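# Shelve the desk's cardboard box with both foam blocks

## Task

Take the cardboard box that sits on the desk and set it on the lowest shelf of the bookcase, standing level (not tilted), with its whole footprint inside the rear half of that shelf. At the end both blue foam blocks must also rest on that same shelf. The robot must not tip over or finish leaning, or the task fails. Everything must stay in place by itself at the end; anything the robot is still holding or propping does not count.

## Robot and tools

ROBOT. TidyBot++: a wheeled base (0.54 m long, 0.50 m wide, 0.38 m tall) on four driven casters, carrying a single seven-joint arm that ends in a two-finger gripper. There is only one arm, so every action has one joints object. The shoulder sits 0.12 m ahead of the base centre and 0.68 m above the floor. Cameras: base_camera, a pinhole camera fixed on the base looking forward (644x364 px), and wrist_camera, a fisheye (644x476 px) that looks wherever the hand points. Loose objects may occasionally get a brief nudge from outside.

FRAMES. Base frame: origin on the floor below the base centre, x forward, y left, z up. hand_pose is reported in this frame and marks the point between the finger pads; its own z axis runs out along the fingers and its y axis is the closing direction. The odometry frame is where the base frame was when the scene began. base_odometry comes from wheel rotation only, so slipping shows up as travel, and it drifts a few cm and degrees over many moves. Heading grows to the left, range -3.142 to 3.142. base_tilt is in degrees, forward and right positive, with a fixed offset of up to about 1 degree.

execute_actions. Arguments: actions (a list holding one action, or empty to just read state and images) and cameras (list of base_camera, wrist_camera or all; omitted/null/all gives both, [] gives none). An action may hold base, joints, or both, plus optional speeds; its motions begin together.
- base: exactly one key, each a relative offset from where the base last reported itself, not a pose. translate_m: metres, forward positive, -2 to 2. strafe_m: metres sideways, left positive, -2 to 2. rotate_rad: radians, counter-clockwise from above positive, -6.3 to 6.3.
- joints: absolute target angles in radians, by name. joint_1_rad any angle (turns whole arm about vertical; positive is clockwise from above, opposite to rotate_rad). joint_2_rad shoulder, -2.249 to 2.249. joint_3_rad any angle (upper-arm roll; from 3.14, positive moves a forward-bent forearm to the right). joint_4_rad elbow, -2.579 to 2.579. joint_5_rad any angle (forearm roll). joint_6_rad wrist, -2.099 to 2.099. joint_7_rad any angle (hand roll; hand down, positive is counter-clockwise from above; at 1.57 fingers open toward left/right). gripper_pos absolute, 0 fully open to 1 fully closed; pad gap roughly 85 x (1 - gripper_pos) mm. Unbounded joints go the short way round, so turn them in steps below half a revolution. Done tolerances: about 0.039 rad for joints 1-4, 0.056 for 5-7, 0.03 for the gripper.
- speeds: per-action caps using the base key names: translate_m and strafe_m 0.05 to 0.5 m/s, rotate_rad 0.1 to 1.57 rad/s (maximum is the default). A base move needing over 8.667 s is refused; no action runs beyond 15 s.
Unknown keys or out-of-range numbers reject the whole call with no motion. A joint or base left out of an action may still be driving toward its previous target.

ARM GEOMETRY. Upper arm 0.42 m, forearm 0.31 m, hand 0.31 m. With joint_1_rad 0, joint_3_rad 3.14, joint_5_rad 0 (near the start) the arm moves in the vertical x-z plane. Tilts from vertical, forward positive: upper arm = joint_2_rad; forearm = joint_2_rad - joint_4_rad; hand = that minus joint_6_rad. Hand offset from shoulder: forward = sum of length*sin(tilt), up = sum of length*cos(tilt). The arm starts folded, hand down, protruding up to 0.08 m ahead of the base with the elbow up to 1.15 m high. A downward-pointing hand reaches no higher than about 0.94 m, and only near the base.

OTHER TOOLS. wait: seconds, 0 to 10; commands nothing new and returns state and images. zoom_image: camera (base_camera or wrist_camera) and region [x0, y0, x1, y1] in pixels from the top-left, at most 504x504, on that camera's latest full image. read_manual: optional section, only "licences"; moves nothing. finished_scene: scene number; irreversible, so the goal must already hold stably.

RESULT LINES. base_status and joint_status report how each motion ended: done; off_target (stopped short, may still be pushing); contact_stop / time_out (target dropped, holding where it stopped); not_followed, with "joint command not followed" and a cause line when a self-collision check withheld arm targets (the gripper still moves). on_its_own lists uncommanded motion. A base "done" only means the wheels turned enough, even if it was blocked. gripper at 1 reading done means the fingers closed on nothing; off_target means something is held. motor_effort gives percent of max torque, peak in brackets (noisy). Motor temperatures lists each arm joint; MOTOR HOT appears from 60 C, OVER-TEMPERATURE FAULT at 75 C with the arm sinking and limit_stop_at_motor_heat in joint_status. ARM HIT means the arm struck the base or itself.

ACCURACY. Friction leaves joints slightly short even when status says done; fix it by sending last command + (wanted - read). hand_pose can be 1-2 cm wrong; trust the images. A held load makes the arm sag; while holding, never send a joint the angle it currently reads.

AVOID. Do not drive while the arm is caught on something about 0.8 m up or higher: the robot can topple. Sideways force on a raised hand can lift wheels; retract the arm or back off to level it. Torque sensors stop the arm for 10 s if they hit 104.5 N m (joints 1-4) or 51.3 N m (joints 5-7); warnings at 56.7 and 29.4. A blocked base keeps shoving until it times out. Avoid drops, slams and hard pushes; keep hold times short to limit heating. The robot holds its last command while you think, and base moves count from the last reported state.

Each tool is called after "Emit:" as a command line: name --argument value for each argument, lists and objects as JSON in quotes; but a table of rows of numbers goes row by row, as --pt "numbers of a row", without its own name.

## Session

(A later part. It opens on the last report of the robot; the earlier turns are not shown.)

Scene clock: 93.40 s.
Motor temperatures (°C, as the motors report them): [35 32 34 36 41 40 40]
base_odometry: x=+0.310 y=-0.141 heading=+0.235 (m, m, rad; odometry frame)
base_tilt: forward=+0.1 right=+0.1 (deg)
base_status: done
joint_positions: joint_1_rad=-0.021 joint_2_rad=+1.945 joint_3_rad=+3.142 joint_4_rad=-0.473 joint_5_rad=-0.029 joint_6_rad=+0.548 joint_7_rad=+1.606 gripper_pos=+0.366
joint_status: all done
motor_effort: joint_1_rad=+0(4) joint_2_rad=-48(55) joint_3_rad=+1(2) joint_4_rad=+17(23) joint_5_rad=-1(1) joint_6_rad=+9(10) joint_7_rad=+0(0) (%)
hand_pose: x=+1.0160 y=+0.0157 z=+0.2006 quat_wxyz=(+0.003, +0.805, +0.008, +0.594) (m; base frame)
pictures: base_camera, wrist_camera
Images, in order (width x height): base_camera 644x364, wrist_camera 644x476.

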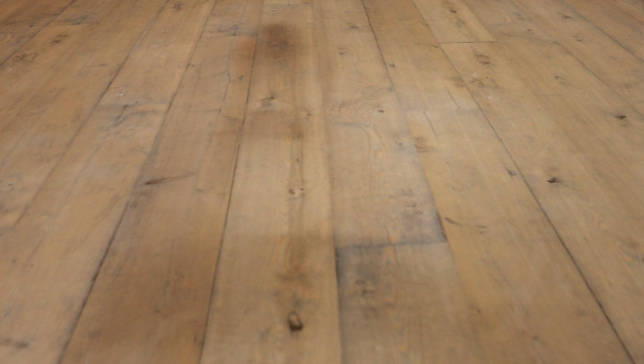

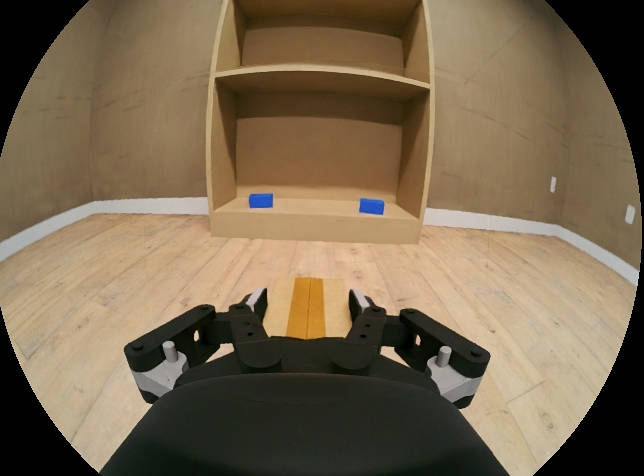

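Emit:
execute_actions --actions '[{"base":{"translate_m":0.95},"joints":{"joint_2_rad":1.88,"joint_6_rad":0.52}}]' --cameras '["wrist_camera"]'

Scene clock: 100.17 s.
Motor temperatures (°C, as the motors report them): [35 32 34 36 41 40 40]
TORQUE WARNING: joint_2_rad reached its warning level (56.7 N m).
base_odometry: x=+1.208 y=+0.075 heading=+0.254 (m, m, rad; odometry frame)
base_tilt: forward=+0.0 right=+0.1 (deg)
base_status: translate_m time_out (by the wheels' count: +0.923 of +0.950)
joint_positions: joint_1_rad=-0.025 joint_2_rad=+1.949 joint_3_rad=+3.141 joint_4_rad=-0.581 joint_5_rad=-0.030 joint_6_rad=+0.575 joint_7_rad=+1.606 gripper_pos=+0.366
joint_status: joint_2_rad off_target (ended at +1.949, target +1.880); the others done
motor_effort: joint_1_rad=+2(10) joint_2_rad=-56(74) joint_3_rad=+2(4) joint_4_rad=+37(63) joint_5_rad=+1(4) joint_6_rad=-1(19) joint_7_rad=+1(2) (%)
hand_pose: x=+0.9786 y=+0.0179 z=+0.1519 quat_wxyz=(+0.002, +0.829, +0.009, +0.559) (m; base frame)
pictures: wrist_camera
Images, in order (width x height): wrist_camera 644x476.

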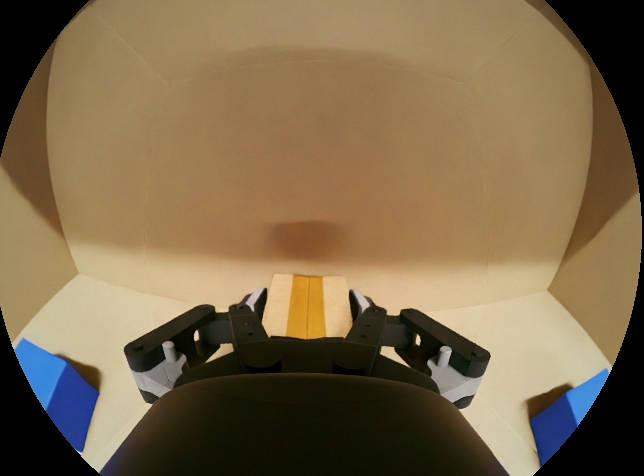

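Emit:
execute_actions --actions '[{"base":{"translate_m":-0.03},"joints":{"joint_2_rad":1.93,"joint_4_rad":-0.5,"joint_6_rad":0.55,"gripper_pos":0},"speeds":{"translate_m":0.05}}]' --cameras '[]'

Emit:
execute_actions --actions '[{"base":{"translate_m":-0.4},"speeds":{"translate_m":0.2}}]'

Scene clock: 101.80 s.
Motor temperatures (°C, as the motors report them): [35 33 34 36 41 40 40]
base_odometry: x=+1.179 y=+0.068 heading=+0.255 (m, m, rad; odometry frame)
base_tilt: forward=+0.1 right=+0.1 (deg)
base_status: done
joint_positions: joint_1_rad=-0.023 joint_2_rad=+1.940 joint_3_rad=+3.141 joint_4_rad=-0.512 joint_5_rad=-0.030 joint_6_rad=+0.532 joint_7_rad=+1.606 gripper_pos=+0.000
joint_status: all done
motor_effort: joint_1_rad=+1(5) joint_2_rad=-45(61) joint_3_rad=+1(0) joint_4_rad=+15(35) joint_5_rad=-1(2) joint_6_rad=+8(12) joint_7_rad=+0(2) (%)
hand_pose: x=+1.0039 y=+0.0175 z=+0.1812 quat_wxyz=(+0.002, +0.819, +0.008, +0.574) (m; base frame)
pictures: none
No camera images: the call's "cameras" was empty. Leave "cameras" out to get every camera's image.

Scene clock: 104.53 s.
Motor temperatures (°C, as the motors report them): [35 33 34 36 41 40 40]
base_odometry: x=+0.791 y=-0.033 heading=+0.253 (m, m, rad; odometry frame)
base_tilt: forward=+0.1 right=+0.1 (deg)
base_status: done
joint_positions: joint_1_rad=-0.024 joint_2_rad=+1.939 joint_3_rad=+3.141 joint_4_rad=-0.511 joint_5_rad=-0.030 joint_6_rad=+0.532 joint_7_rad=+1.606 gripper_pos=+0.000
joint_status: not commanded
motor_effort: joint_1_rad=+1(3) joint_2_rad=-46(48) joint_3_rad=+1(1) joint_4_rad=+15(16) joint_5_rad=+0(0) joint_6_rad=+7(9) joint_7_rad=+0(0) (%)
hand_pose: x=+1.0046 y=+0.0177 z=+0.1824 quat_wxyz=(+0.002, +0.819, +0.009, +0.574) (m; base frame)
pictures: base_camera, wrist_camera
Images, in order (width x height): base_camera 644x364, wrist_camera 644x476.

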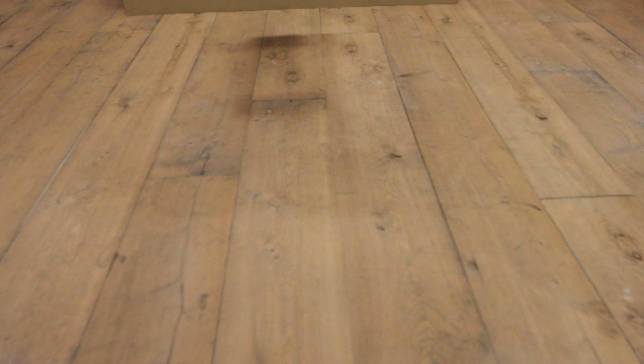

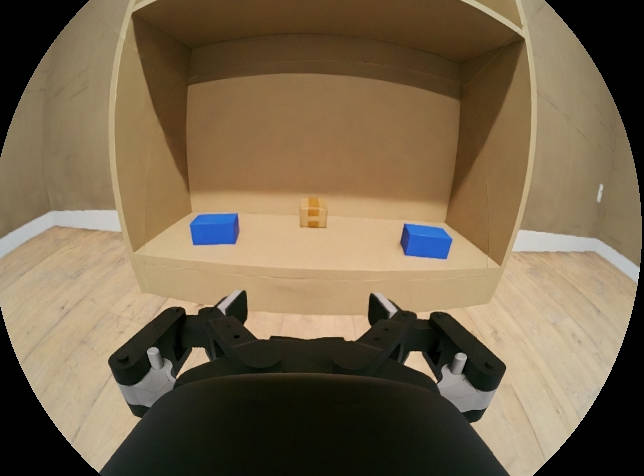

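Emit:
finished_scene --scene 1

The scene is finished: the task was done.


## Next scene

The same job, from a new start.

Emit:
execute_actions --actions '[{"joints":{"joint_1_rad":0.0,"joint_2_rad":-0.3,"joint_4_rad":-1.6,"joint_6_rad":-0.5}}]'

Scene clock: 2.17 s.
Motor temperatures (°C, as the motors report them): [35 32 34 35 41 40 40]
base_odometry: x=+0.000 y=+0.000 heading=+0.000 (m, m, rad; odometry frame)
base_tilt: forward=+0.1 right=+0.1 (deg)
base_status: not commanded
joint_positions: joint_1_rad=-0.014 joint_2_rad=-0.325 joint_3_rad=+3.109 joint_4_rad=-1.610 joint_5_rad=-0.052 joint_6_rad=-0.519 joint_7_rad=+1.542 gripper_pos=+0.000
joint_status: all done
motor_effort: joint_1_rad=+1(1) joint_2_rad=-8(8) joint_3_rad=+2(2) joint_4_rad=+22(22) joint_5_rad=-1(1) joint_6_rad=+9(8) joint_7_rad=+0(0) (%)
hand_pose: x=+0.5876 y=+0.0348 z=+1.0969 quat_wxyz=(-0.043, +0.785, +0.000, +0.619) (m; base frame)
pictures: base_camera, wrist_camera
Images, in order (width x height): base_camera 644x364, wrist_camera 644x476.

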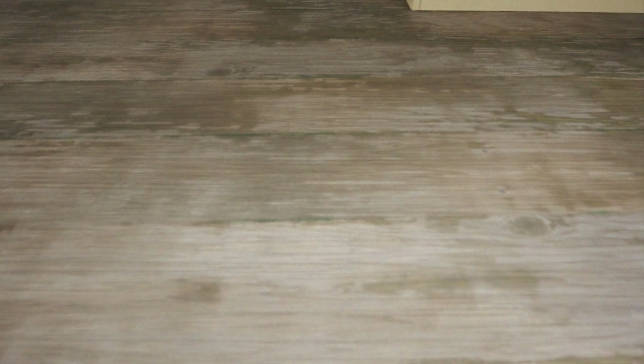

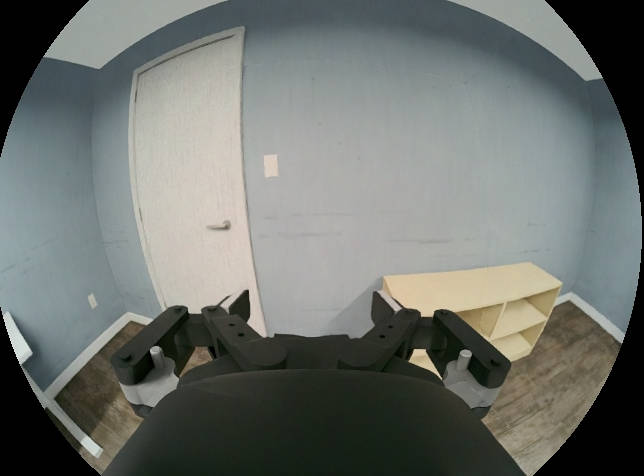

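Similar layout: desk to left, bookcase likely right.

Emit:
execute_actions --actions '[{"base":{"rotate_rad":1.57},"joints":{"joint_1_rad":0,"joint_3_rad":3.17,"joint_5_rad":0.02,"joint_7_rad":1.6,"joint_6_rad":-0.3}}]' --cameras '["wrist_camera"]'

Scene clock: 4.97 s.
Motor temperatures (°C, as the motors report them): [35 32 34 35 41 40 40]
base_odometry: x=+0.000 y=+0.000 heading=+1.568 (m, m, rad; odometry frame)
base_tilt: forward=+0.1 right=+0.1 (deg)
base_status: done
joint_positions: joint_1_rad=-0.003 joint_2_rad=-0.311 joint_3_rad=+3.167 joint_4_rad=-1.607 joint_5_rad=-0.023 joint_6_rad=-0.311 joint_7_rad=+1.578 gripper_pos=+0.000
joint_status: all done
motor_effort: joint_1_rad=+1(2) joint_2_rad=-9(11) joint_3_rad=+2(1) joint_4_rad=+22(23) joint_5_rad=-1(2) joint_6_rad=+9(10) joint_7_rad=+0(1) (%)
hand_pose: x=+0.6043 y=-0.0100 z=+1.1567 quat_wxyz=(-0.004, +0.720, -0.013, +0.694) (m; base frame)
pictures: wrist_camera
Images, in order (width x height): wrist_camera 644x476.

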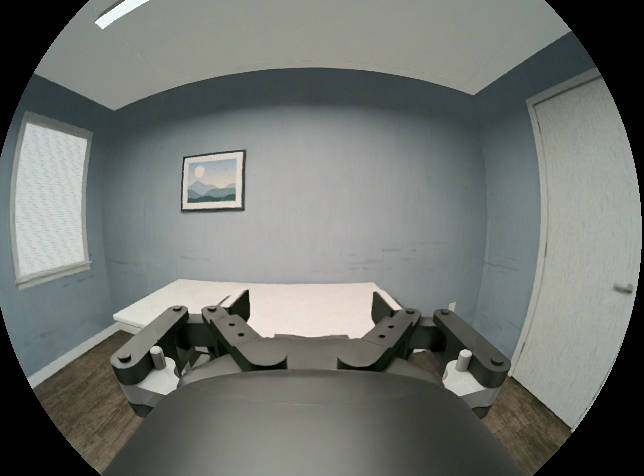

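Desk lower and closer. Look down.

Emit:
execute_actions --actions '[{"joints":{"joint_6_rad":-0.85}}]'

Scene clock: 6.20 s.
Motor temperatures (°C, as the motors report them): [35 32 34 35 41 40 40]
base_odometry: x=+0.000 y=+0.000 heading=+1.568 (m, m, rad; odometry frame)
base_tilt: forward=+0.1 right=+0.1 (deg)
base_status: not commanded
joint_positions: joint_1_rad=-0.003 joint_2_rad=-0.311 joint_3_rad=+3.167 joint_4_rad=-1.603 joint_5_rad=-0.023 joint_6_rad=-0.849 joint_7_rad=+1.578 gripper_pos=+0.000
joint_status: all done
motor_effort: joint_1_rad=+1(1) joint_2_rad=-8(9) joint_3_rad=+2(2) joint_4_rad=+21(23) joint_5_rad=-1(1) joint_6_rad=+7(9) joint_7_rad=+0(1) (%)
hand_pose: x=+0.5549 y=-0.0046 z=+1.0008 quat_wxyz=(-0.008, +0.877, -0.010, +0.479) (m; base frame)
pictures: base_camera, wrist_camera
Images, in order (width x height): base_camera 644x364, wrist_camera 644x476.

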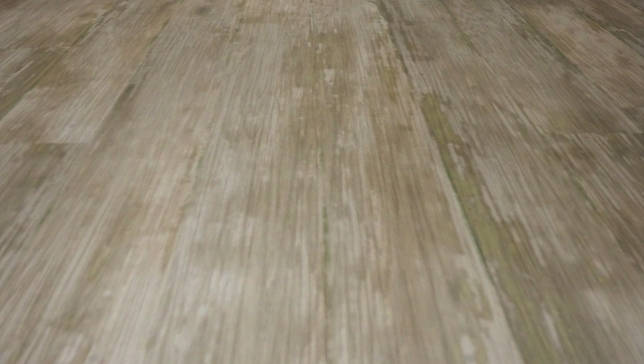

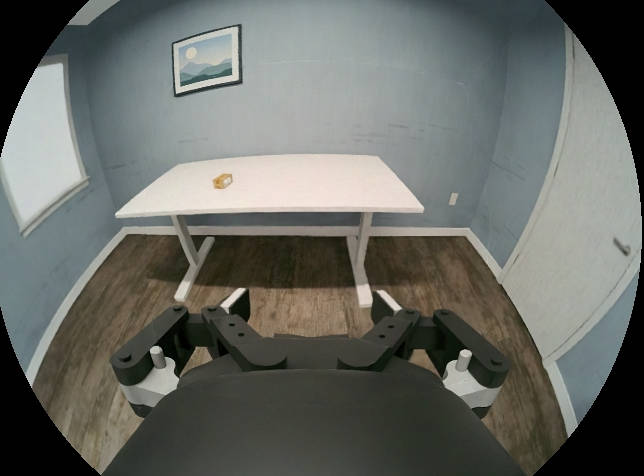

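Emit:
execute_actions --actions '[{"base":{"strafe_m":0.5}}]' --cameras '[]'

Emit:
execute_actions --actions '[{"base":{"translate_m":0.9},"joints":{"joint_6_rad":-1.5}}]' --cameras '["wrist_camera"]'

Scene clock: 9.37 s.
Motor temperatures (°C, as the motors report them): [35 32 34 35 41 40 40]
base_odometry: x=-0.500 y=+0.000 heading=+1.569 (m, m, rad; odometry frame)
base_tilt: forward=+0.1 right=+0.1 (deg)
base_status: done
joint_positions: joint_1_rad=-0.003 joint_2_rad=-0.311 joint_3_rad=+3.166 joint_4_rad=-1.603 joint_5_rad=-0.023 joint_6_rad=-0.849 joint_7_rad=+1.578 gripper_pos=+0.000
joint_status: not commanded
motor_effort: joint_1_rad=+1(3) joint_2_rad=-8(10) joint_3_rad=+2(5) joint_4_rad=+21(22) joint_5_rad=-1(1) joint_6_rad=+7(8) joint_7_rad=-1(1) (%)
hand_pose: x=+0.5549 y=-0.0046 z=+1.0008 quat_wxyz=(-0.008, +0.877, -0.010, +0.479) (m; base frame)
pictures: none
No camera images: the call's "cameras" was empty. Leave "cameras" out to get every camera's image.

Scene clock: 12.53 s.
Motor temperatures (°C, as the motors report them): [35 32 34 35 41 40 40]
base_odometry: x=-0.500 y=+0.900 heading=+1.570 (m, m, rad; odometry frame)
base_tilt: forward=+0.1 right=+0.1 (deg)
base_status: done
joint_positions: joint_1_rad=-0.003 joint_2_rad=-0.308 joint_3_rad=+3.166 joint_4_rad=-1.601 joint_5_rad=-0.023 joint_6_rad=-1.502 joint_7_rad=+1.578 gripper_pos=+0.000
joint_status: all done
motor_effort: joint_1_rad=+1(0) joint_2_rad=-5(8) joint_3_rad=+2(1) joint_4_rad=+19(22) joint_5_rad=-1(1) joint_6_rad=+2(8) joint_7_rad=+0(0) (%)
hand_pose: x=+0.3998 y=+0.0012 z=+0.8761 quat_wxyz=(-0.013, +0.985, -0.006, +0.172) (m; base frame)
pictures: wrist_camera
Images, in order (width x height): wrist_camera 644x476.

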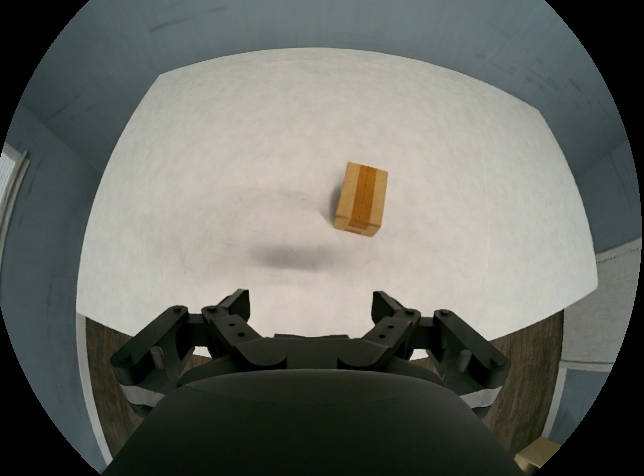

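Emit:
execute_actions --actions '[{"base":{"rotate_rad":-0.2}}]' --cameras '[]'

Emit:
execute_actions --actions '[{"base":{"translate_m":-0.42}}]' --cameras '[]'

Emit:
execute_actions --actions '[{"base":{"strafe_m":0.04},"joints":{"joint_2_rad":0.6,"joint_4_rad":-1.98,"joint_6_rad":0.76}}]' --cameras '["wrist_camera"]'

Scene clock: 14.77 s.
Motor temperatures (°C, as the motors report them): [35 32 34 35 41 40 40]
base_odometry: x=-0.500 y=+0.901 heading=+1.370 (m, m, rad; odometry frame)
base_tilt: forward=+0.1 right=+0.1 (deg)
base_status: done
joint_positions: joint_1_rad=-0.003 joint_2_rad=-0.308 joint_3_rad=+3.167 joint_4_rad=-1.601 joint_5_rad=-0.022 joint_6_rad=-1.502 joint_7_rad=+1.578 gripper_pos=+0.000
joint_status: not commanded
motor_effort: joint_1_rad=+1(2) joint_2_rad=-5(6) joint_3_rad=+2(4) joint_4_rad=+18(19) joint_5_rad=-1(0) joint_6_rad=+2(2) joint_7_rad=+0(0) (%)
hand_pose: x=+0.3998 y=+0.0009 z=+0.8761 quat_wxyz=(-0.013, +0.985, -0.007, +0.172) (m; base frame)
pictures: none
No camera images: the call's "cameras" was empty. Leave "cameras" out to get every camera's image.

Scene clock: 16.97 s.
Motor temperatures (°C, as the motors report them): [35 32 34 35 41 40 40]
base_odometry: x=-0.584 y=+0.489 heading=+1.369 (m, m, rad; odometry frame)
base_tilt: forward=+0.1 right=+0.2 (deg)
base_status: done
joint_positions: joint_1_rad=-0.003 joint_2_rad=-0.307 joint_3_rad=+3.167 joint_4_rad=-1.601 joint_5_rad=-0.022 joint_6_rad=-1.502 joint_7_rad=+1.578 gripper_pos=+0.000
joint_status: not commanded
motor_effort: joint_1_rad=+1(1) joint_2_rad=-6(9) joint_3_rad=+2(2) joint_4_rad=+18(19) joint_5_rad=-1(1) joint_6_rad=+2(4) joint_7_rad=+0(1) (%)
hand_pose: x=+0.3999 y=+0.0009 z=+0.8759 quat_wxyz=(-0.012, +0.985, -0.007, +0.172) (m; base frame)
pictures: none
No camera images: the call's "cameras" was empty. Leave "cameras" out to get every camera's image.

Scene clock: 19.60 s.
Motor temperatures (°C, as the motors report them): [35 32 34 35 41 40 40]
base_odometry: x=-0.623 y=+0.497 heading=+1.369 (m, m, rad; odometry frame)
base_tilt: forward=+0.1 right=+0.1 (deg)
base_status: done
joint_positions: joint_1_rad=-0.003 joint_2_rad=+0.556 joint_3_rad=+3.167 joint_4_rad=-1.953 joint_5_rad=-0.021 joint_6_rad=+0.761 joint_7_rad=+1.578 gripper_pos=+0.000
joint_status: joint_2_rad off_target (ended at +0.556, target +0.600); the others done
motor_effort: joint_1_rad=+1(1) joint_2_rad=-27(31) joint_3_rad=+2(1) joint_4_rad=+12(20) joint_5_rad=-1(2) joint_6_rad=+6(7) joint_7_rad=+0(0) (%)
hand_pose: x=+0.8335 y=-0.0158 z=+0.7312 quat_wxyz=(+0.014, +0.766, -0.011, +0.642) (m; base frame)
pictures: wrist_camera
Images, in order (width x height): wrist_camera 644x476.

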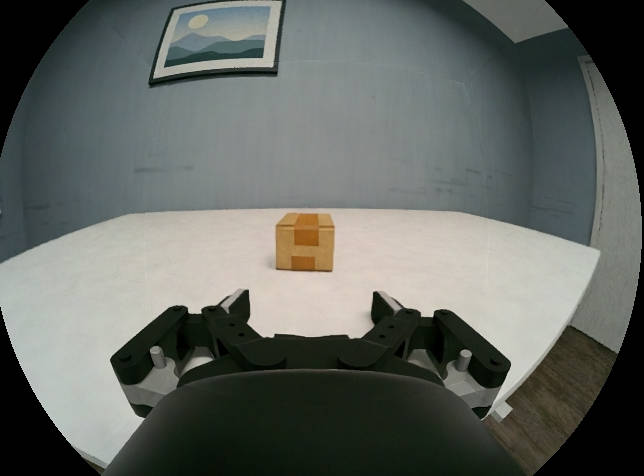

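Emit:
execute_actions --actions '[{"base":{"translate_m":0.14},"joints":{"joint_2_rad":0.5,"joint_6_rad":0.7},"speeds":{"translate_m":0.1}}]' --cameras '["wrist_camera"]'

Scene clock: 22.27 s.
Motor temperatures (°C, as the motors report them): [35 32 34 35 41 40 40]
base_odometry: x=-0.596 y=+0.634 heading=+1.370 (m, m, rad; odometry frame)
base_tilt: forward=+0.1 right=+0.1 (deg)
base_status: done
joint_positions: joint_1_rad=-0.001 joint_2_rad=+0.514 joint_3_rad=+3.167 joint_4_rad=-1.980 joint_5_rad=-0.021 joint_6_rad=+0.721 joint_7_rad=+1.578 gripper_pos=+0.000
joint_status: all done
motor_effort: joint_1_rad=+1(2) joint_2_rad=-30(32) joint_3_rad=+1(1) joint_4_rad=+16(20) joint_5_rad=+0(1) joint_6_rad=+8(9) joint_7_rad=-1(0) (%)
hand_pose: x=+0.8206 y=-0.0170 z=+0.7349 quat_wxyz=(+0.014, +0.775, -0.012, +0.632) (m; base frame)
pictures: wrist_camera
Images, in order (width x height): wrist_camera 644x476.

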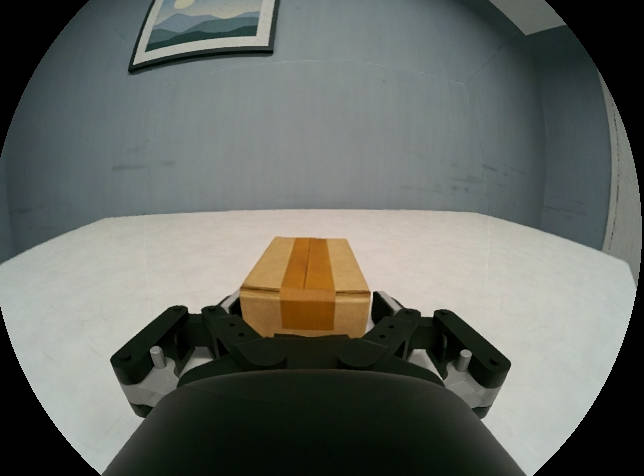

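A bit further.

Emit:
execute_actions --actions '[{"base":{"translate_m":0.035},"speeds":{"translate_m":0.05}}]' --cameras '[]'

Emit:
execute_actions --actions '[{"joints":{"gripper_pos":1}}]' --cameras '["wrist_camera"]'

Emit:
execute_actions --actions '[{"joints":{"joint_2_rad":0.3,"joint_6_rad":0.5}}]' --cameras '[]'

Emit:
execute_actions --actions '[{"base":{"translate_m":-0.5},"joints":{"joint_2_rad":-0.2,"joint_6_rad":0.0}}]' --cameras '[]'

Emit:
execute_actions --actions '[{"base":{"rotate_rad":-2.94}}]'

Scene clock: 24.20 s.
Motor temperatures (°C, as the motors report them): [35 32 34 35 41 40 40]
base_odometry: x=-0.589 y=+0.669 heading=+1.370 (m, m, rad; odometry frame)
base_tilt: forward=+0.1 right=+0.1 (deg)
base_status: done
joint_positions: joint_1_rad=-0.001 joint_2_rad=+0.514 joint_3_rad=+3.167 joint_4_rad=-1.980 joint_5_rad=-0.021 joint_6_rad=+0.721 joint_7_rad=+1.578 gripper_pos=+0.000
joint_status: not commanded
motor_effort: joint_1_rad=+1(5) joint_2_rad=-31(33) joint_3_rad=+1(4) joint_4_rad=+16(17) joint_5_rad=-1(1) joint_6_rad=+9(9) joint_7_rad=+0(0) (%)
hand_pose: x=+0.8206 y=-0.0170 z=+0.7351 quat_wxyz=(+0.014, +0.775, -0.012, +0.632) (m; base frame)
pictures: none
No camera images: the call's "cameras" was empty. Leave "cameras" out to get every camera's image.

Scene clock: 25.30 s.
Motor temperatures (°C, as the motors report them): [35 32 34 35 41 40 40]
base_odometry: x=-0.589 y=+0.669 heading=+1.370 (m, m, rad; odometry frame)
base_tilt: forward=+0.1 right=+0.1 (deg)
base_status: not commanded
joint_positions: joint_1_rad=-0.001 joint_2_rad=+0.513 joint_3_rad=+3.167 joint_4_rad=-1.980 joint_5_rad=-0.021 joint_6_rad=+0.721 joint_7_rad=+1.578 gripper_pos=+0.338
joint_status: gripper_pos off_target (ended at +0.338, target +1.000)
motor_effort: joint_1_rad=+1(0) joint_2_rad=-31(31) joint_3_rad=+1(0) joint_4_rad=+16(16) joint_5_rad=-1(0) joint_6_rad=+8(9) joint_7_rad=+0(0) (%)
hand_pose: x=+0.8205 y=-0.0170 z=+0.7356 quat_wxyz=(+0.014, +0.774, -0.012, +0.632) (m; base frame)
pictures: wrist_camera
Images, in order (width x height): wrist_camera 644x476.

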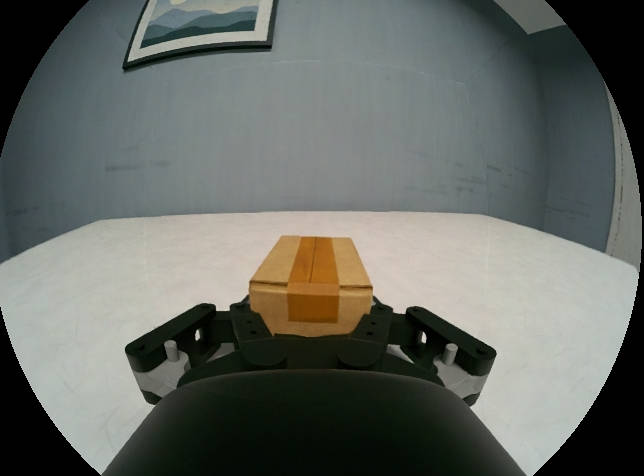

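Scene clock: 26.60 s.
Motor temperatures (°C, as the motors report them): [35 32 34 35 41 40 40]
base_odometry: x=-0.589 y=+0.669 heading=+1.370 (m, m, rad; odometry frame)
base_tilt: forward=+0.1 right=+0.1 (deg)
base_status: not commanded
joint_positions: joint_1_rad=-0.001 joint_2_rad=+0.311 joint_3_rad=+3.167 joint_4_rad=-1.980 joint_5_rad=-0.021 joint_6_rad=+0.517 joint_7_rad=+1.578 gripper_pos=+0.338
joint_status: all done
motor_effort: joint_1_rad=+1(1) joint_2_rad=-28(33) joint_3_rad=+2(1) joint_4_rad=+19(19) joint_5_rad=+0(1) joint_6_rad=+10(10) joint_7_rad=+0(1) (%)
hand_pose: x=+0.7891 y=-0.0163 z=+0.8125 quat_wxyz=(+0.011, +0.775, -0.014, +0.632) (m; base frame)
pictures: none
No camera images: the call's "cameras" was empty. Leave "cameras" out to get every camera's image.

Scene clock: 29.10 s.
Motor temperatures (°C, as the motors report them): [35 32 34 35 41 40 40]
base_odometry: x=-0.689 y=+0.178 heading=+1.370 (m, m, rad; odometry frame)
base_tilt: forward=+0.1 right=+0.1 (deg)
base_status: done
joint_positions: joint_1_rad=-0.001 joint_2_rad=-0.192 joint_3_rad=+3.167 joint_4_rad=-1.980 joint_5_rad=-0.021 joint_6_rad=+0.014 joint_7_rad=+1.578 gripper_pos=+0.338
joint_status: all done
motor_effort: joint_1_rad=+1(2) joint_2_rad=-13(31) joint_3_rad=+2(1) joint_4_rad=+23(24) joint_5_rad=+0(1) joint_6_rad=+10(9) joint_7_rad=+0(0) (%)
hand_pose: x=+0.6508 y=-0.0129 z=+0.9641 quat_wxyz=(+0.001, +0.775, -0.016, +0.632) (m; base frame)
pictures: none
No camera images: the call's "cameras" was empty. Leave "cameras" out to get every camera's image.

Scene clock: 32.27 s.
Motor temperatures (°C, as the motors report them): [35 32 34 35 41 40 40]
base_odometry: x=-0.689 y=+0.178 heading=-1.568 (m, m, rad; odometry frame)
base_tilt: forward=+0.1 right=+0.1 (deg)
base_status: done
joint_positions: joint_1_rad=-0.001 joint_2_rad=-0.192 joint_3_rad=+3.169 joint_4_rad=-1.980 joint_5_rad=-0.021 joint_6_rad=+0.013 joint_7_rad=+1.578 gripper_pos=+0.338
joint_status: not commanded
motor_effort: joint_1_rad=+1(4) joint_2_rad=-14(16) joint_3_rad=+2(5) joint_4_rad=+23(24) joint_5_rad=-1(1) joint_6_rad=+8(10) joint_7_rad=+0(1) (%)
hand_pose: x=+0.6508 y=-0.0140 z=+0.9640 quat_wxyz=(+0.002, +0.775, -0.017, +0.631) (m; base frame)
pictures: base_camera, wrist_camera
Images, in order (width x height): base_camera 644x364, wrist_camera 644x476.

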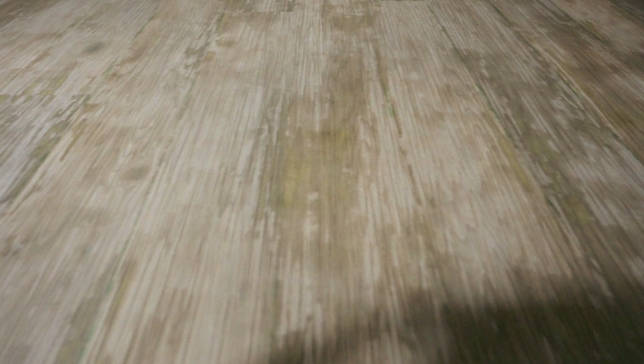

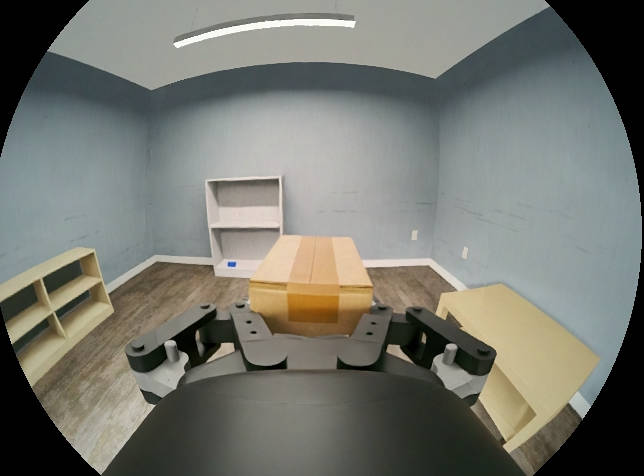

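Emit:
execute_actions --actions '[{"base":{"strafe_m":0.75},"joints":{"joint_2_rad":1.85,"joint_4_rad":-0.45,"joint_6_rad":0.5}}]' --cameras '[]'

Emit:
execute_actions --actions '[{"base":{"translate_m":1.2}}]' --cameras '["wrist_camera"]'

Scene clock: 36.37 s.
Motor temperatures (°C, as the motors report them): [35 33 34 36 41 40 40]
base_odometry: x=+0.062 y=+0.179 heading=-1.569 (m, m, rad; odometry frame)
base_tilt: forward=+0.1 right=+0.1 (deg)
base_status: done
joint_positions: joint_1_rad=-0.005 joint_2_rad=+1.842 joint_3_rad=+3.169 joint_4_rad=-0.472 joint_5_rad=-0.021 joint_6_rad=+0.471 joint_7_rad=+1.578 gripper_pos=+0.338
joint_status: all done
motor_effort: joint_1_rad=+1(5) joint_2_rad=-51(57) joint_3_rad=+1(1) joint_4_rad=+19(23) joint_5_rad=-1(0) joint_6_rad=+9(9) joint_7_rad=-1(1) (%)
hand_pose: x=+1.0556 y=-0.0005 z=+0.2723 quat_wxyz=(+0.007, +0.796, +0.006, +0.605) (m; base frame)
pictures: none
No camera images: the call's "cameras" was empty. Leave "cameras" out to get every camera's image.

Scene clock: 40.10 s.
Motor temperatures (°C, as the motors report them): [35 33 34 36 41 40 40]
base_odometry: x=+0.065 y=-1.021 heading=-1.569 (m, m, rad; odometry frame)
base_tilt: forward=+0.1 right=+0.1 (deg)
base_status: done
joint_positions: joint_1_rad=-0.005 joint_2_rad=+1.844 joint_3_rad=+3.169 joint_4_rad=-0.467 joint_5_rad=-0.021 joint_6_rad=+0.472 joint_7_rad=+1.578 gripper_pos=+0.338
joint_status: not commanded
motor_effort: joint_1_rad=+1(3) joint_2_rad=-51(52) joint_3_rad=+1(1) joint_4_rad=+19(20) joint_5_rad=-1(1) joint_6_rad=+8(10) joint_7_rad=+0(1) (%)
hand_pose: x=+1.0564 y=-0.0012 z=+0.2737 quat_wxyz=(+0.007, +0.795, +0.005, +0.606) (m; base frame)
pictures: wrist_camera
Images, in order (width x height): wrist_camera 644x476.

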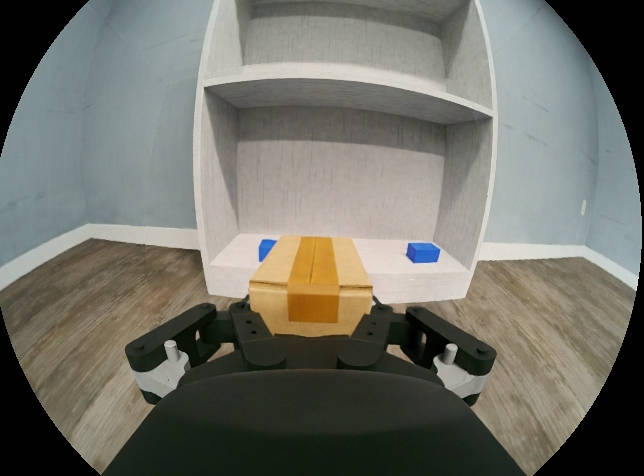

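Emit:
execute_actions --actions '[{"base":{"strafe_m":-0.12}}]' --cameras '[]'

Emit:
execute_actions --actions '[{"base":{"translate_m":0.55},"speeds":{"translate_m":0.25}}]' --cameras '["wrist_camera"]'

Scene clock: 42.27 s.
Motor temperatures (°C, as the motors report them): [35 33 34 36 41 40 40]
base_odometry: x=-0.055 y=-1.022 heading=-1.568 (m, m, rad; odometry frame)
base_tilt: forward=+0.1 right=+0.2 (deg)
base_status: done
joint_positions: joint_1_rad=+0.003 joint_2_rad=+1.844 joint_3_rad=+3.169 joint_4_rad=-0.467 joint_5_rad=-0.021 joint_6_rad=+0.473 joint_7_rad=+1.578 gripper_pos=+0.338
joint_status: not commanded
motor_effort: joint_1_rad=+1(4) joint_2_rad=-51(51) joint_3_rad=+1(0) joint_4_rad=+19(19) joint_5_rad=-1(1) joint_6_rad=+9(10) joint_7_rad=+0(1) (%)
hand_pose: x=+1.0564 y=-0.0086 z=+0.2737 quat_wxyz=(+0.010, +0.795, +0.002, +0.606) (m; base frame)
pictures: none
No camera images: the call's "cameras" was empty. Leave "cameras" out to get every camera's image.

Scene clock: 45.30 s.
Motor temperatures (°C, as the motors report them): [35 33 34 36 41 40 40]
base_odometry: x=-0.054 y=-1.572 heading=-1.569 (m, m, rad; odometry frame)
base_tilt: forward=+0.1 right=+0.1 (deg)
base_status: done
joint_positions: joint_1_rad=+0.003 joint_2_rad=+1.846 joint_3_rad=+3.169 joint_4_rad=-0.466 joint_5_rad=-0.021 joint_6_rad=+0.473 joint_7_rad=+1.578 gripper_pos=+0.338
joint_status: not commanded
motor_effort: joint_1_rad=+0(2) joint_2_rad=-51(54) joint_3_rad=+1(1) joint_4_rad=+19(20) joint_5_rad=-1(1) joint_6_rad=+9(10) joint_7_rad=+1(0) (%)
hand_pose: x=+1.0559 y=-0.0084 z=+0.2726 quat_wxyz=(+0.009, +0.795, +0.002, +0.606) (m; base frame)
pictures: wrist_camera
Images, in order (width x height): wrist_camera 644x476.

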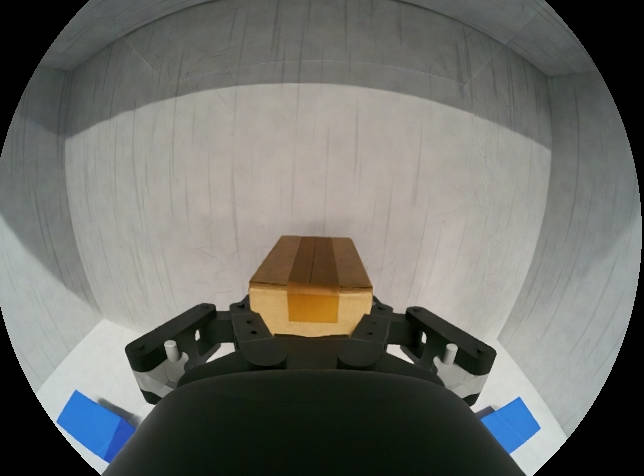

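Emit:
execute_actions --actions '[{"base":{"translate_m":0.05},"joints":{"joint_2_rad":1.945,"joint_6_rad":0.6},"speeds":{"translate_m":0.05}}]' --cameras '["wrist_camera"]'

Emit:
execute_actions --actions '[{"joints":{"gripper_pos":0}}]' --cameras '[]'

Emit:
execute_actions --actions '[{"base":{"translate_m":-0.4},"speeds":{"translate_m":0.25}}]' --cameras '["wrist_camera"]'

Scene clock: 47.23 s.
Motor temperatures (°C, as the motors report them): [35 33 34 36 41 40 40]
base_odometry: x=-0.055 y=-1.622 heading=-1.570 (m, m, rad; odometry frame)
base_tilt: forward=+0.1 right=+0.1 (deg)
base_status: done
joint_positions: joint_1_rad=+0.003 joint_2_rad=+1.951 joint_3_rad=+3.169 joint_4_rad=-0.461 joint_5_rad=-0.021 joint_6_rad=+0.573 joint_7_rad=+1.578 gripper_pos=+0.338
joint_status: all done
motor_effort: joint_1_rad=+1(4) joint_2_rad=-49(52) joint_3_rad=+1(0) joint_4_rad=+18(20) joint_5_rad=+0(0) joint_6_rad=+10(10) joint_7_rad=+1(0) (%)
hand_pose: x=+1.0191 y=-0.0075 z=+0.2082 quat_wxyz=(+0.009, +0.795, +0.003, +0.606) (m; base frame)
pictures: wrist_camera
Images, in order (width x height): wrist_camera 644x476.

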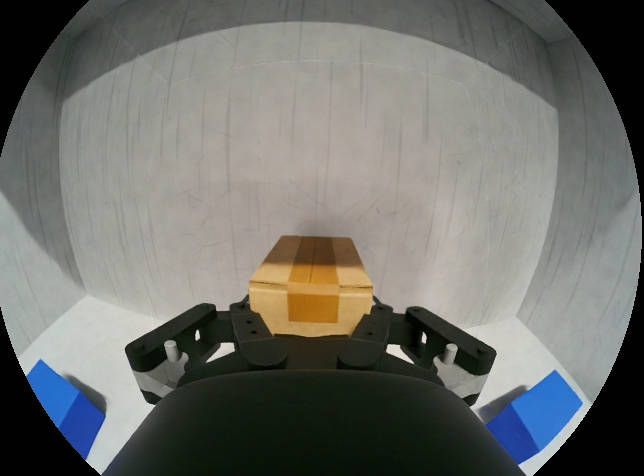

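Scene clock: 48.33 s.
Motor temperatures (°C, as the motors report them): [35 33 34 36 41 40 40]
base_odometry: x=-0.055 y=-1.622 heading=-1.570 (m, m, rad; odometry frame)
base_tilt: forward=+0.1 right=+0.1 (deg)
base_status: not commanded
joint_positions: joint_1_rad=+0.003 joint_2_rad=+1.951 joint_3_rad=+3.169 joint_4_rad=-0.461 joint_5_rad=-0.021 joint_6_rad=+0.577 joint_7_rad=+1.578 gripper_pos=+0.000
joint_status: all done
motor_effort: joint_1_rad=+1(1) joint_2_rad=-47(49) joint_3_rad=+1(1) joint_4_rad=+17(18) joint_5_rad=-1(0) joint_6_rad=+9(9) joint_7_rad=+0(1) (%)
hand_pose: x=+1.0194 y=-0.0075 z=+0.2095 quat_wxyz=(+0.009, +0.794, +0.003, +0.608) (m; base frame)
pictures: none
No camera images: the call's "cameras" was empty. Leave "cameras" out to get every camera's image.

Scene clock: 50.83 s.
Motor temperatures (°C, as the motors report them): [35 33 34 36 41 40 40]
base_odometry: x=-0.055 y=-1.222 heading=-1.570 (m, m, rad; odometry frame)
base_tilt: forward=+0.1 right=+0.1 (deg)
base_status: done
joint_positions: joint_1_rad=+0.002 joint_2_rad=+1.950 joint_3_rad=+3.169 joint_4_rad=-0.458 joint_5_rad=-0.021 joint_6_rad=+0.578 joint_7_rad=+1.578 gripper_pos=+0.000
joint_status: not commanded
motor_effort: joint_1_rad=+0(3) joint_2_rad=-47(49) joint_3_rad=+1(1) joint_4_rad=+17(18) joint_5_rad=-1(1) joint_6_rad=+8(8) joint_7_rad=+1(1) (%)
hand_pose: x=+1.0213 y=-0.0068 z=+0.2130 quat_wxyz=(+0.009, +0.792, +0.003, +0.610) (m; base frame)
pictures: wrist_camera
Images, in order (width x height): wrist_camera 644x476.

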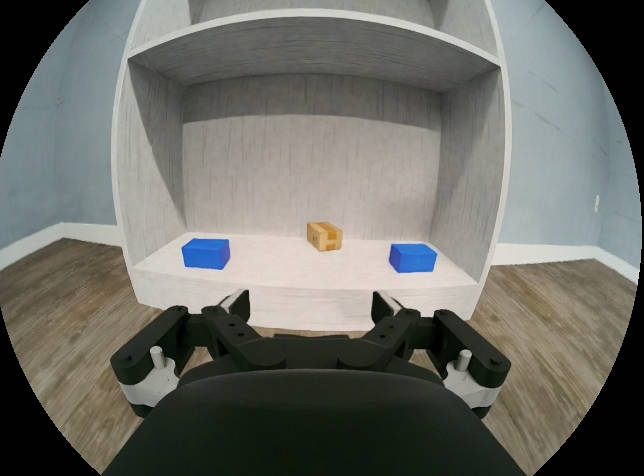

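Emit:
execute_actions --actions '[{"base":{"translate_m":0.4},"joints":{"gripper_pos":0.3,"joint_2_rad":1.97,"joint_6_rad":0.6},"speeds":{"translate_m":0.12}}]' --cameras '["wrist_camera"]'

Emit:
execute_actions --actions '[{"base":{"translate_m":-0.4}}]' --cameras '["wrist_camera"]'

Scene clock: 55.20 s.
Motor temperatures (°C, as the motors report them): [35 33 34 36 41 40 40]
base_odometry: x=-0.055 y=-1.622 heading=-1.570 (m, m, rad; odometry frame)
base_tilt: forward=+0.1 right=+0.1 (deg)
base_status: done
joint_positions: joint_1_rad=+0.002 joint_2_rad=+1.960 joint_3_rad=+3.169 joint_4_rad=-0.458 joint_5_rad=-0.021 joint_6_rad=+0.579 joint_7_rad=+1.578 gripper_pos=+0.300
joint_status: all done
motor_effort: joint_1_rad=+1(4) joint_2_rad=-46(49) joint_3_rad=+1(0) joint_4_rad=+16(18) joint_5_rad=-1(1) joint_6_rad=+9(10) joint_7_rad=+1(1) (%)
hand_pose: x=+1.0163 y=-0.0068 z=+0.2034 quat_wxyz=(+0.009, +0.795, +0.003, +0.606) (m; base frame)
pictures: wrist_camera
Images, in order (width x height): wrist_camera 644x476.

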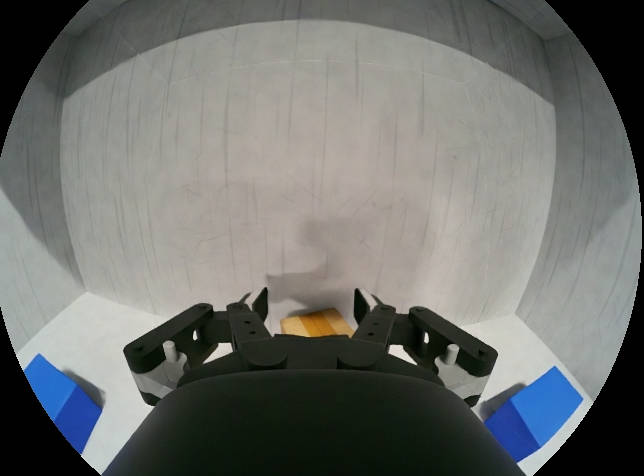

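Scene clock: 57.40 s.
Motor temperatures (°C, as the motors report them): [35 34 34 36 41 40 40]
base_odometry: x=-0.056 y=-1.222 heading=-1.570 (m, m, rad; odometry frame)
base_tilt: forward=+0.1 right=+0.2 (deg)
base_status: done
joint_positions: joint_1_rad=+0.001 joint_2_rad=+1.963 joint_3_rad=+3.169 joint_4_rad=-0.457 joint_5_rad=-0.021 joint_6_rad=+0.579 joint_7_rad=+1.578 gripper_pos=+0.300
joint_status: not commanded
motor_effort: joint_1_rad=+1(5) joint_2_rad=-46(49) joint_3_rad=+1(0) joint_4_rad=+16(18) joint_5_rad=-1(0) joint_6_rad=+9(9) joint_7_rad=+1(0) (%)
hand_pose: x=+1.0154 y=-0.0056 z=+0.2018 quat_wxyz=(+0.008, +0.796, +0.004, +0.606) (m; base frame)
pictures: wrist_camera
Images, in order (width x height): wrist_camera 644x476.

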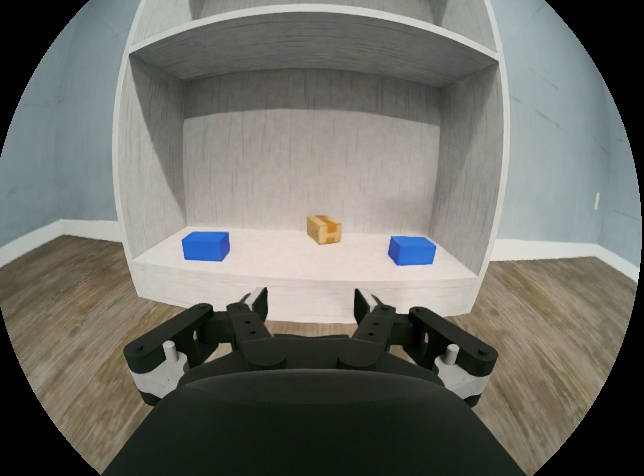

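Emit:
execute_actions --actions '[{"base":{"translate_m":0.42},"joints":{"gripper_pos":1,"joint_2_rad":2.04,"joint_6_rad":0.66},"speeds":{"translate_m":0.12}}]' --cameras '["wrist_camera"]'

Emit:
execute_actions --actions '[{"base":{"translate_m":-0.42}}]' --cameras '["wrist_camera"]'

Scene clock: 62.70 s.
Motor temperatures (°C, as the motors report them): [35 34 34 36 41 40 40]
base_odometry: x=-0.056 y=-1.642 heading=-1.570 (m, m, rad; odometry frame)
base_tilt: forward=+0.1 right=+0.1 (deg)
base_status: done
joint_positions: joint_1_rad=-0.020 joint_2_rad=+2.072 joint_3_rad=+3.169 joint_4_rad=-0.477 joint_5_rad=-0.007 joint_6_rad=+0.673 joint_7_rad=+1.578 gripper_pos=+0.999
joint_status: all done
motor_effort: joint_1_rad=+4(9) joint_2_rad=-50(58) joint_3_rad=+1(0) joint_4_rad=+19(33) joint_5_rad=-2(5) joint_6_rad=+10(13) joint_7_rad=+0(0) (%)
hand_pose: x=+0.9604 y=+0.0143 z=+0.1255 quat_wxyz=(+0.002, +0.806, +0.020, +0.592) (m; base frame)
pictures: wrist_camera
Images, in order (width x height): wrist_camera 644x476.

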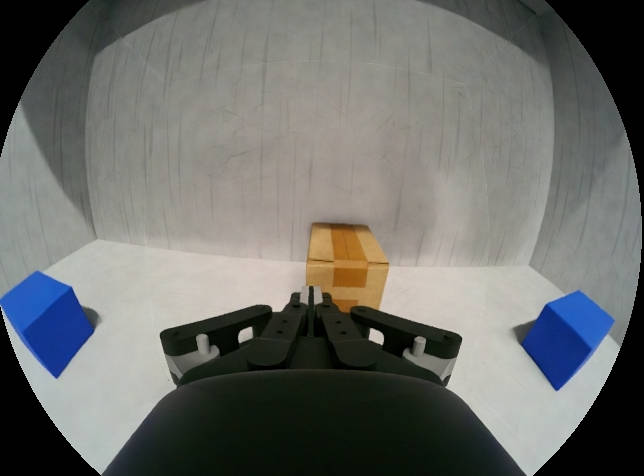

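Scene clock: 64.93 s.
Motor temperatures (°C, as the motors report them): [35 34 34 36 41 40 40]
base_odometry: x=-0.056 y=-1.222 heading=-1.570 (m, m, rad; odometry frame)
base_tilt: forward=+0.1 right=+0.2 (deg)
base_status: done
joint_positions: joint_1_rad=-0.006 joint_2_rad=+2.040 joint_3_rad=+3.169 joint_4_rad=-0.454 joint_5_rad=-0.007 joint_6_rad=+0.673 joint_7_rad=+1.578 gripper_pos=+0.999
joint_status: not commanded
motor_effort: joint_1_rad=+1(4) joint_2_rad=-44(48) joint_3_rad=+1(1) joint_4_rad=+15(19) joint_5_rad=-1(2) joint_6_rad=+8(9) joint_7_rad=+0(0) (%)
hand_pose: x=+0.9855 y=+0.0031 z=+0.1637 quat_wxyz=(+0.006, +0.789, +0.014, +0.614) (m; base frame)
pictures: wrist_camera
Images, in order (width x height): wrist_camera 644x476.

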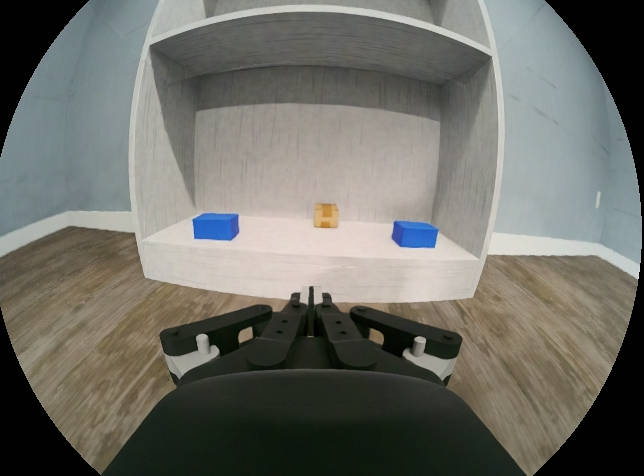

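Emit:
finished_scene --scene 2

The scene is finished: the task was done.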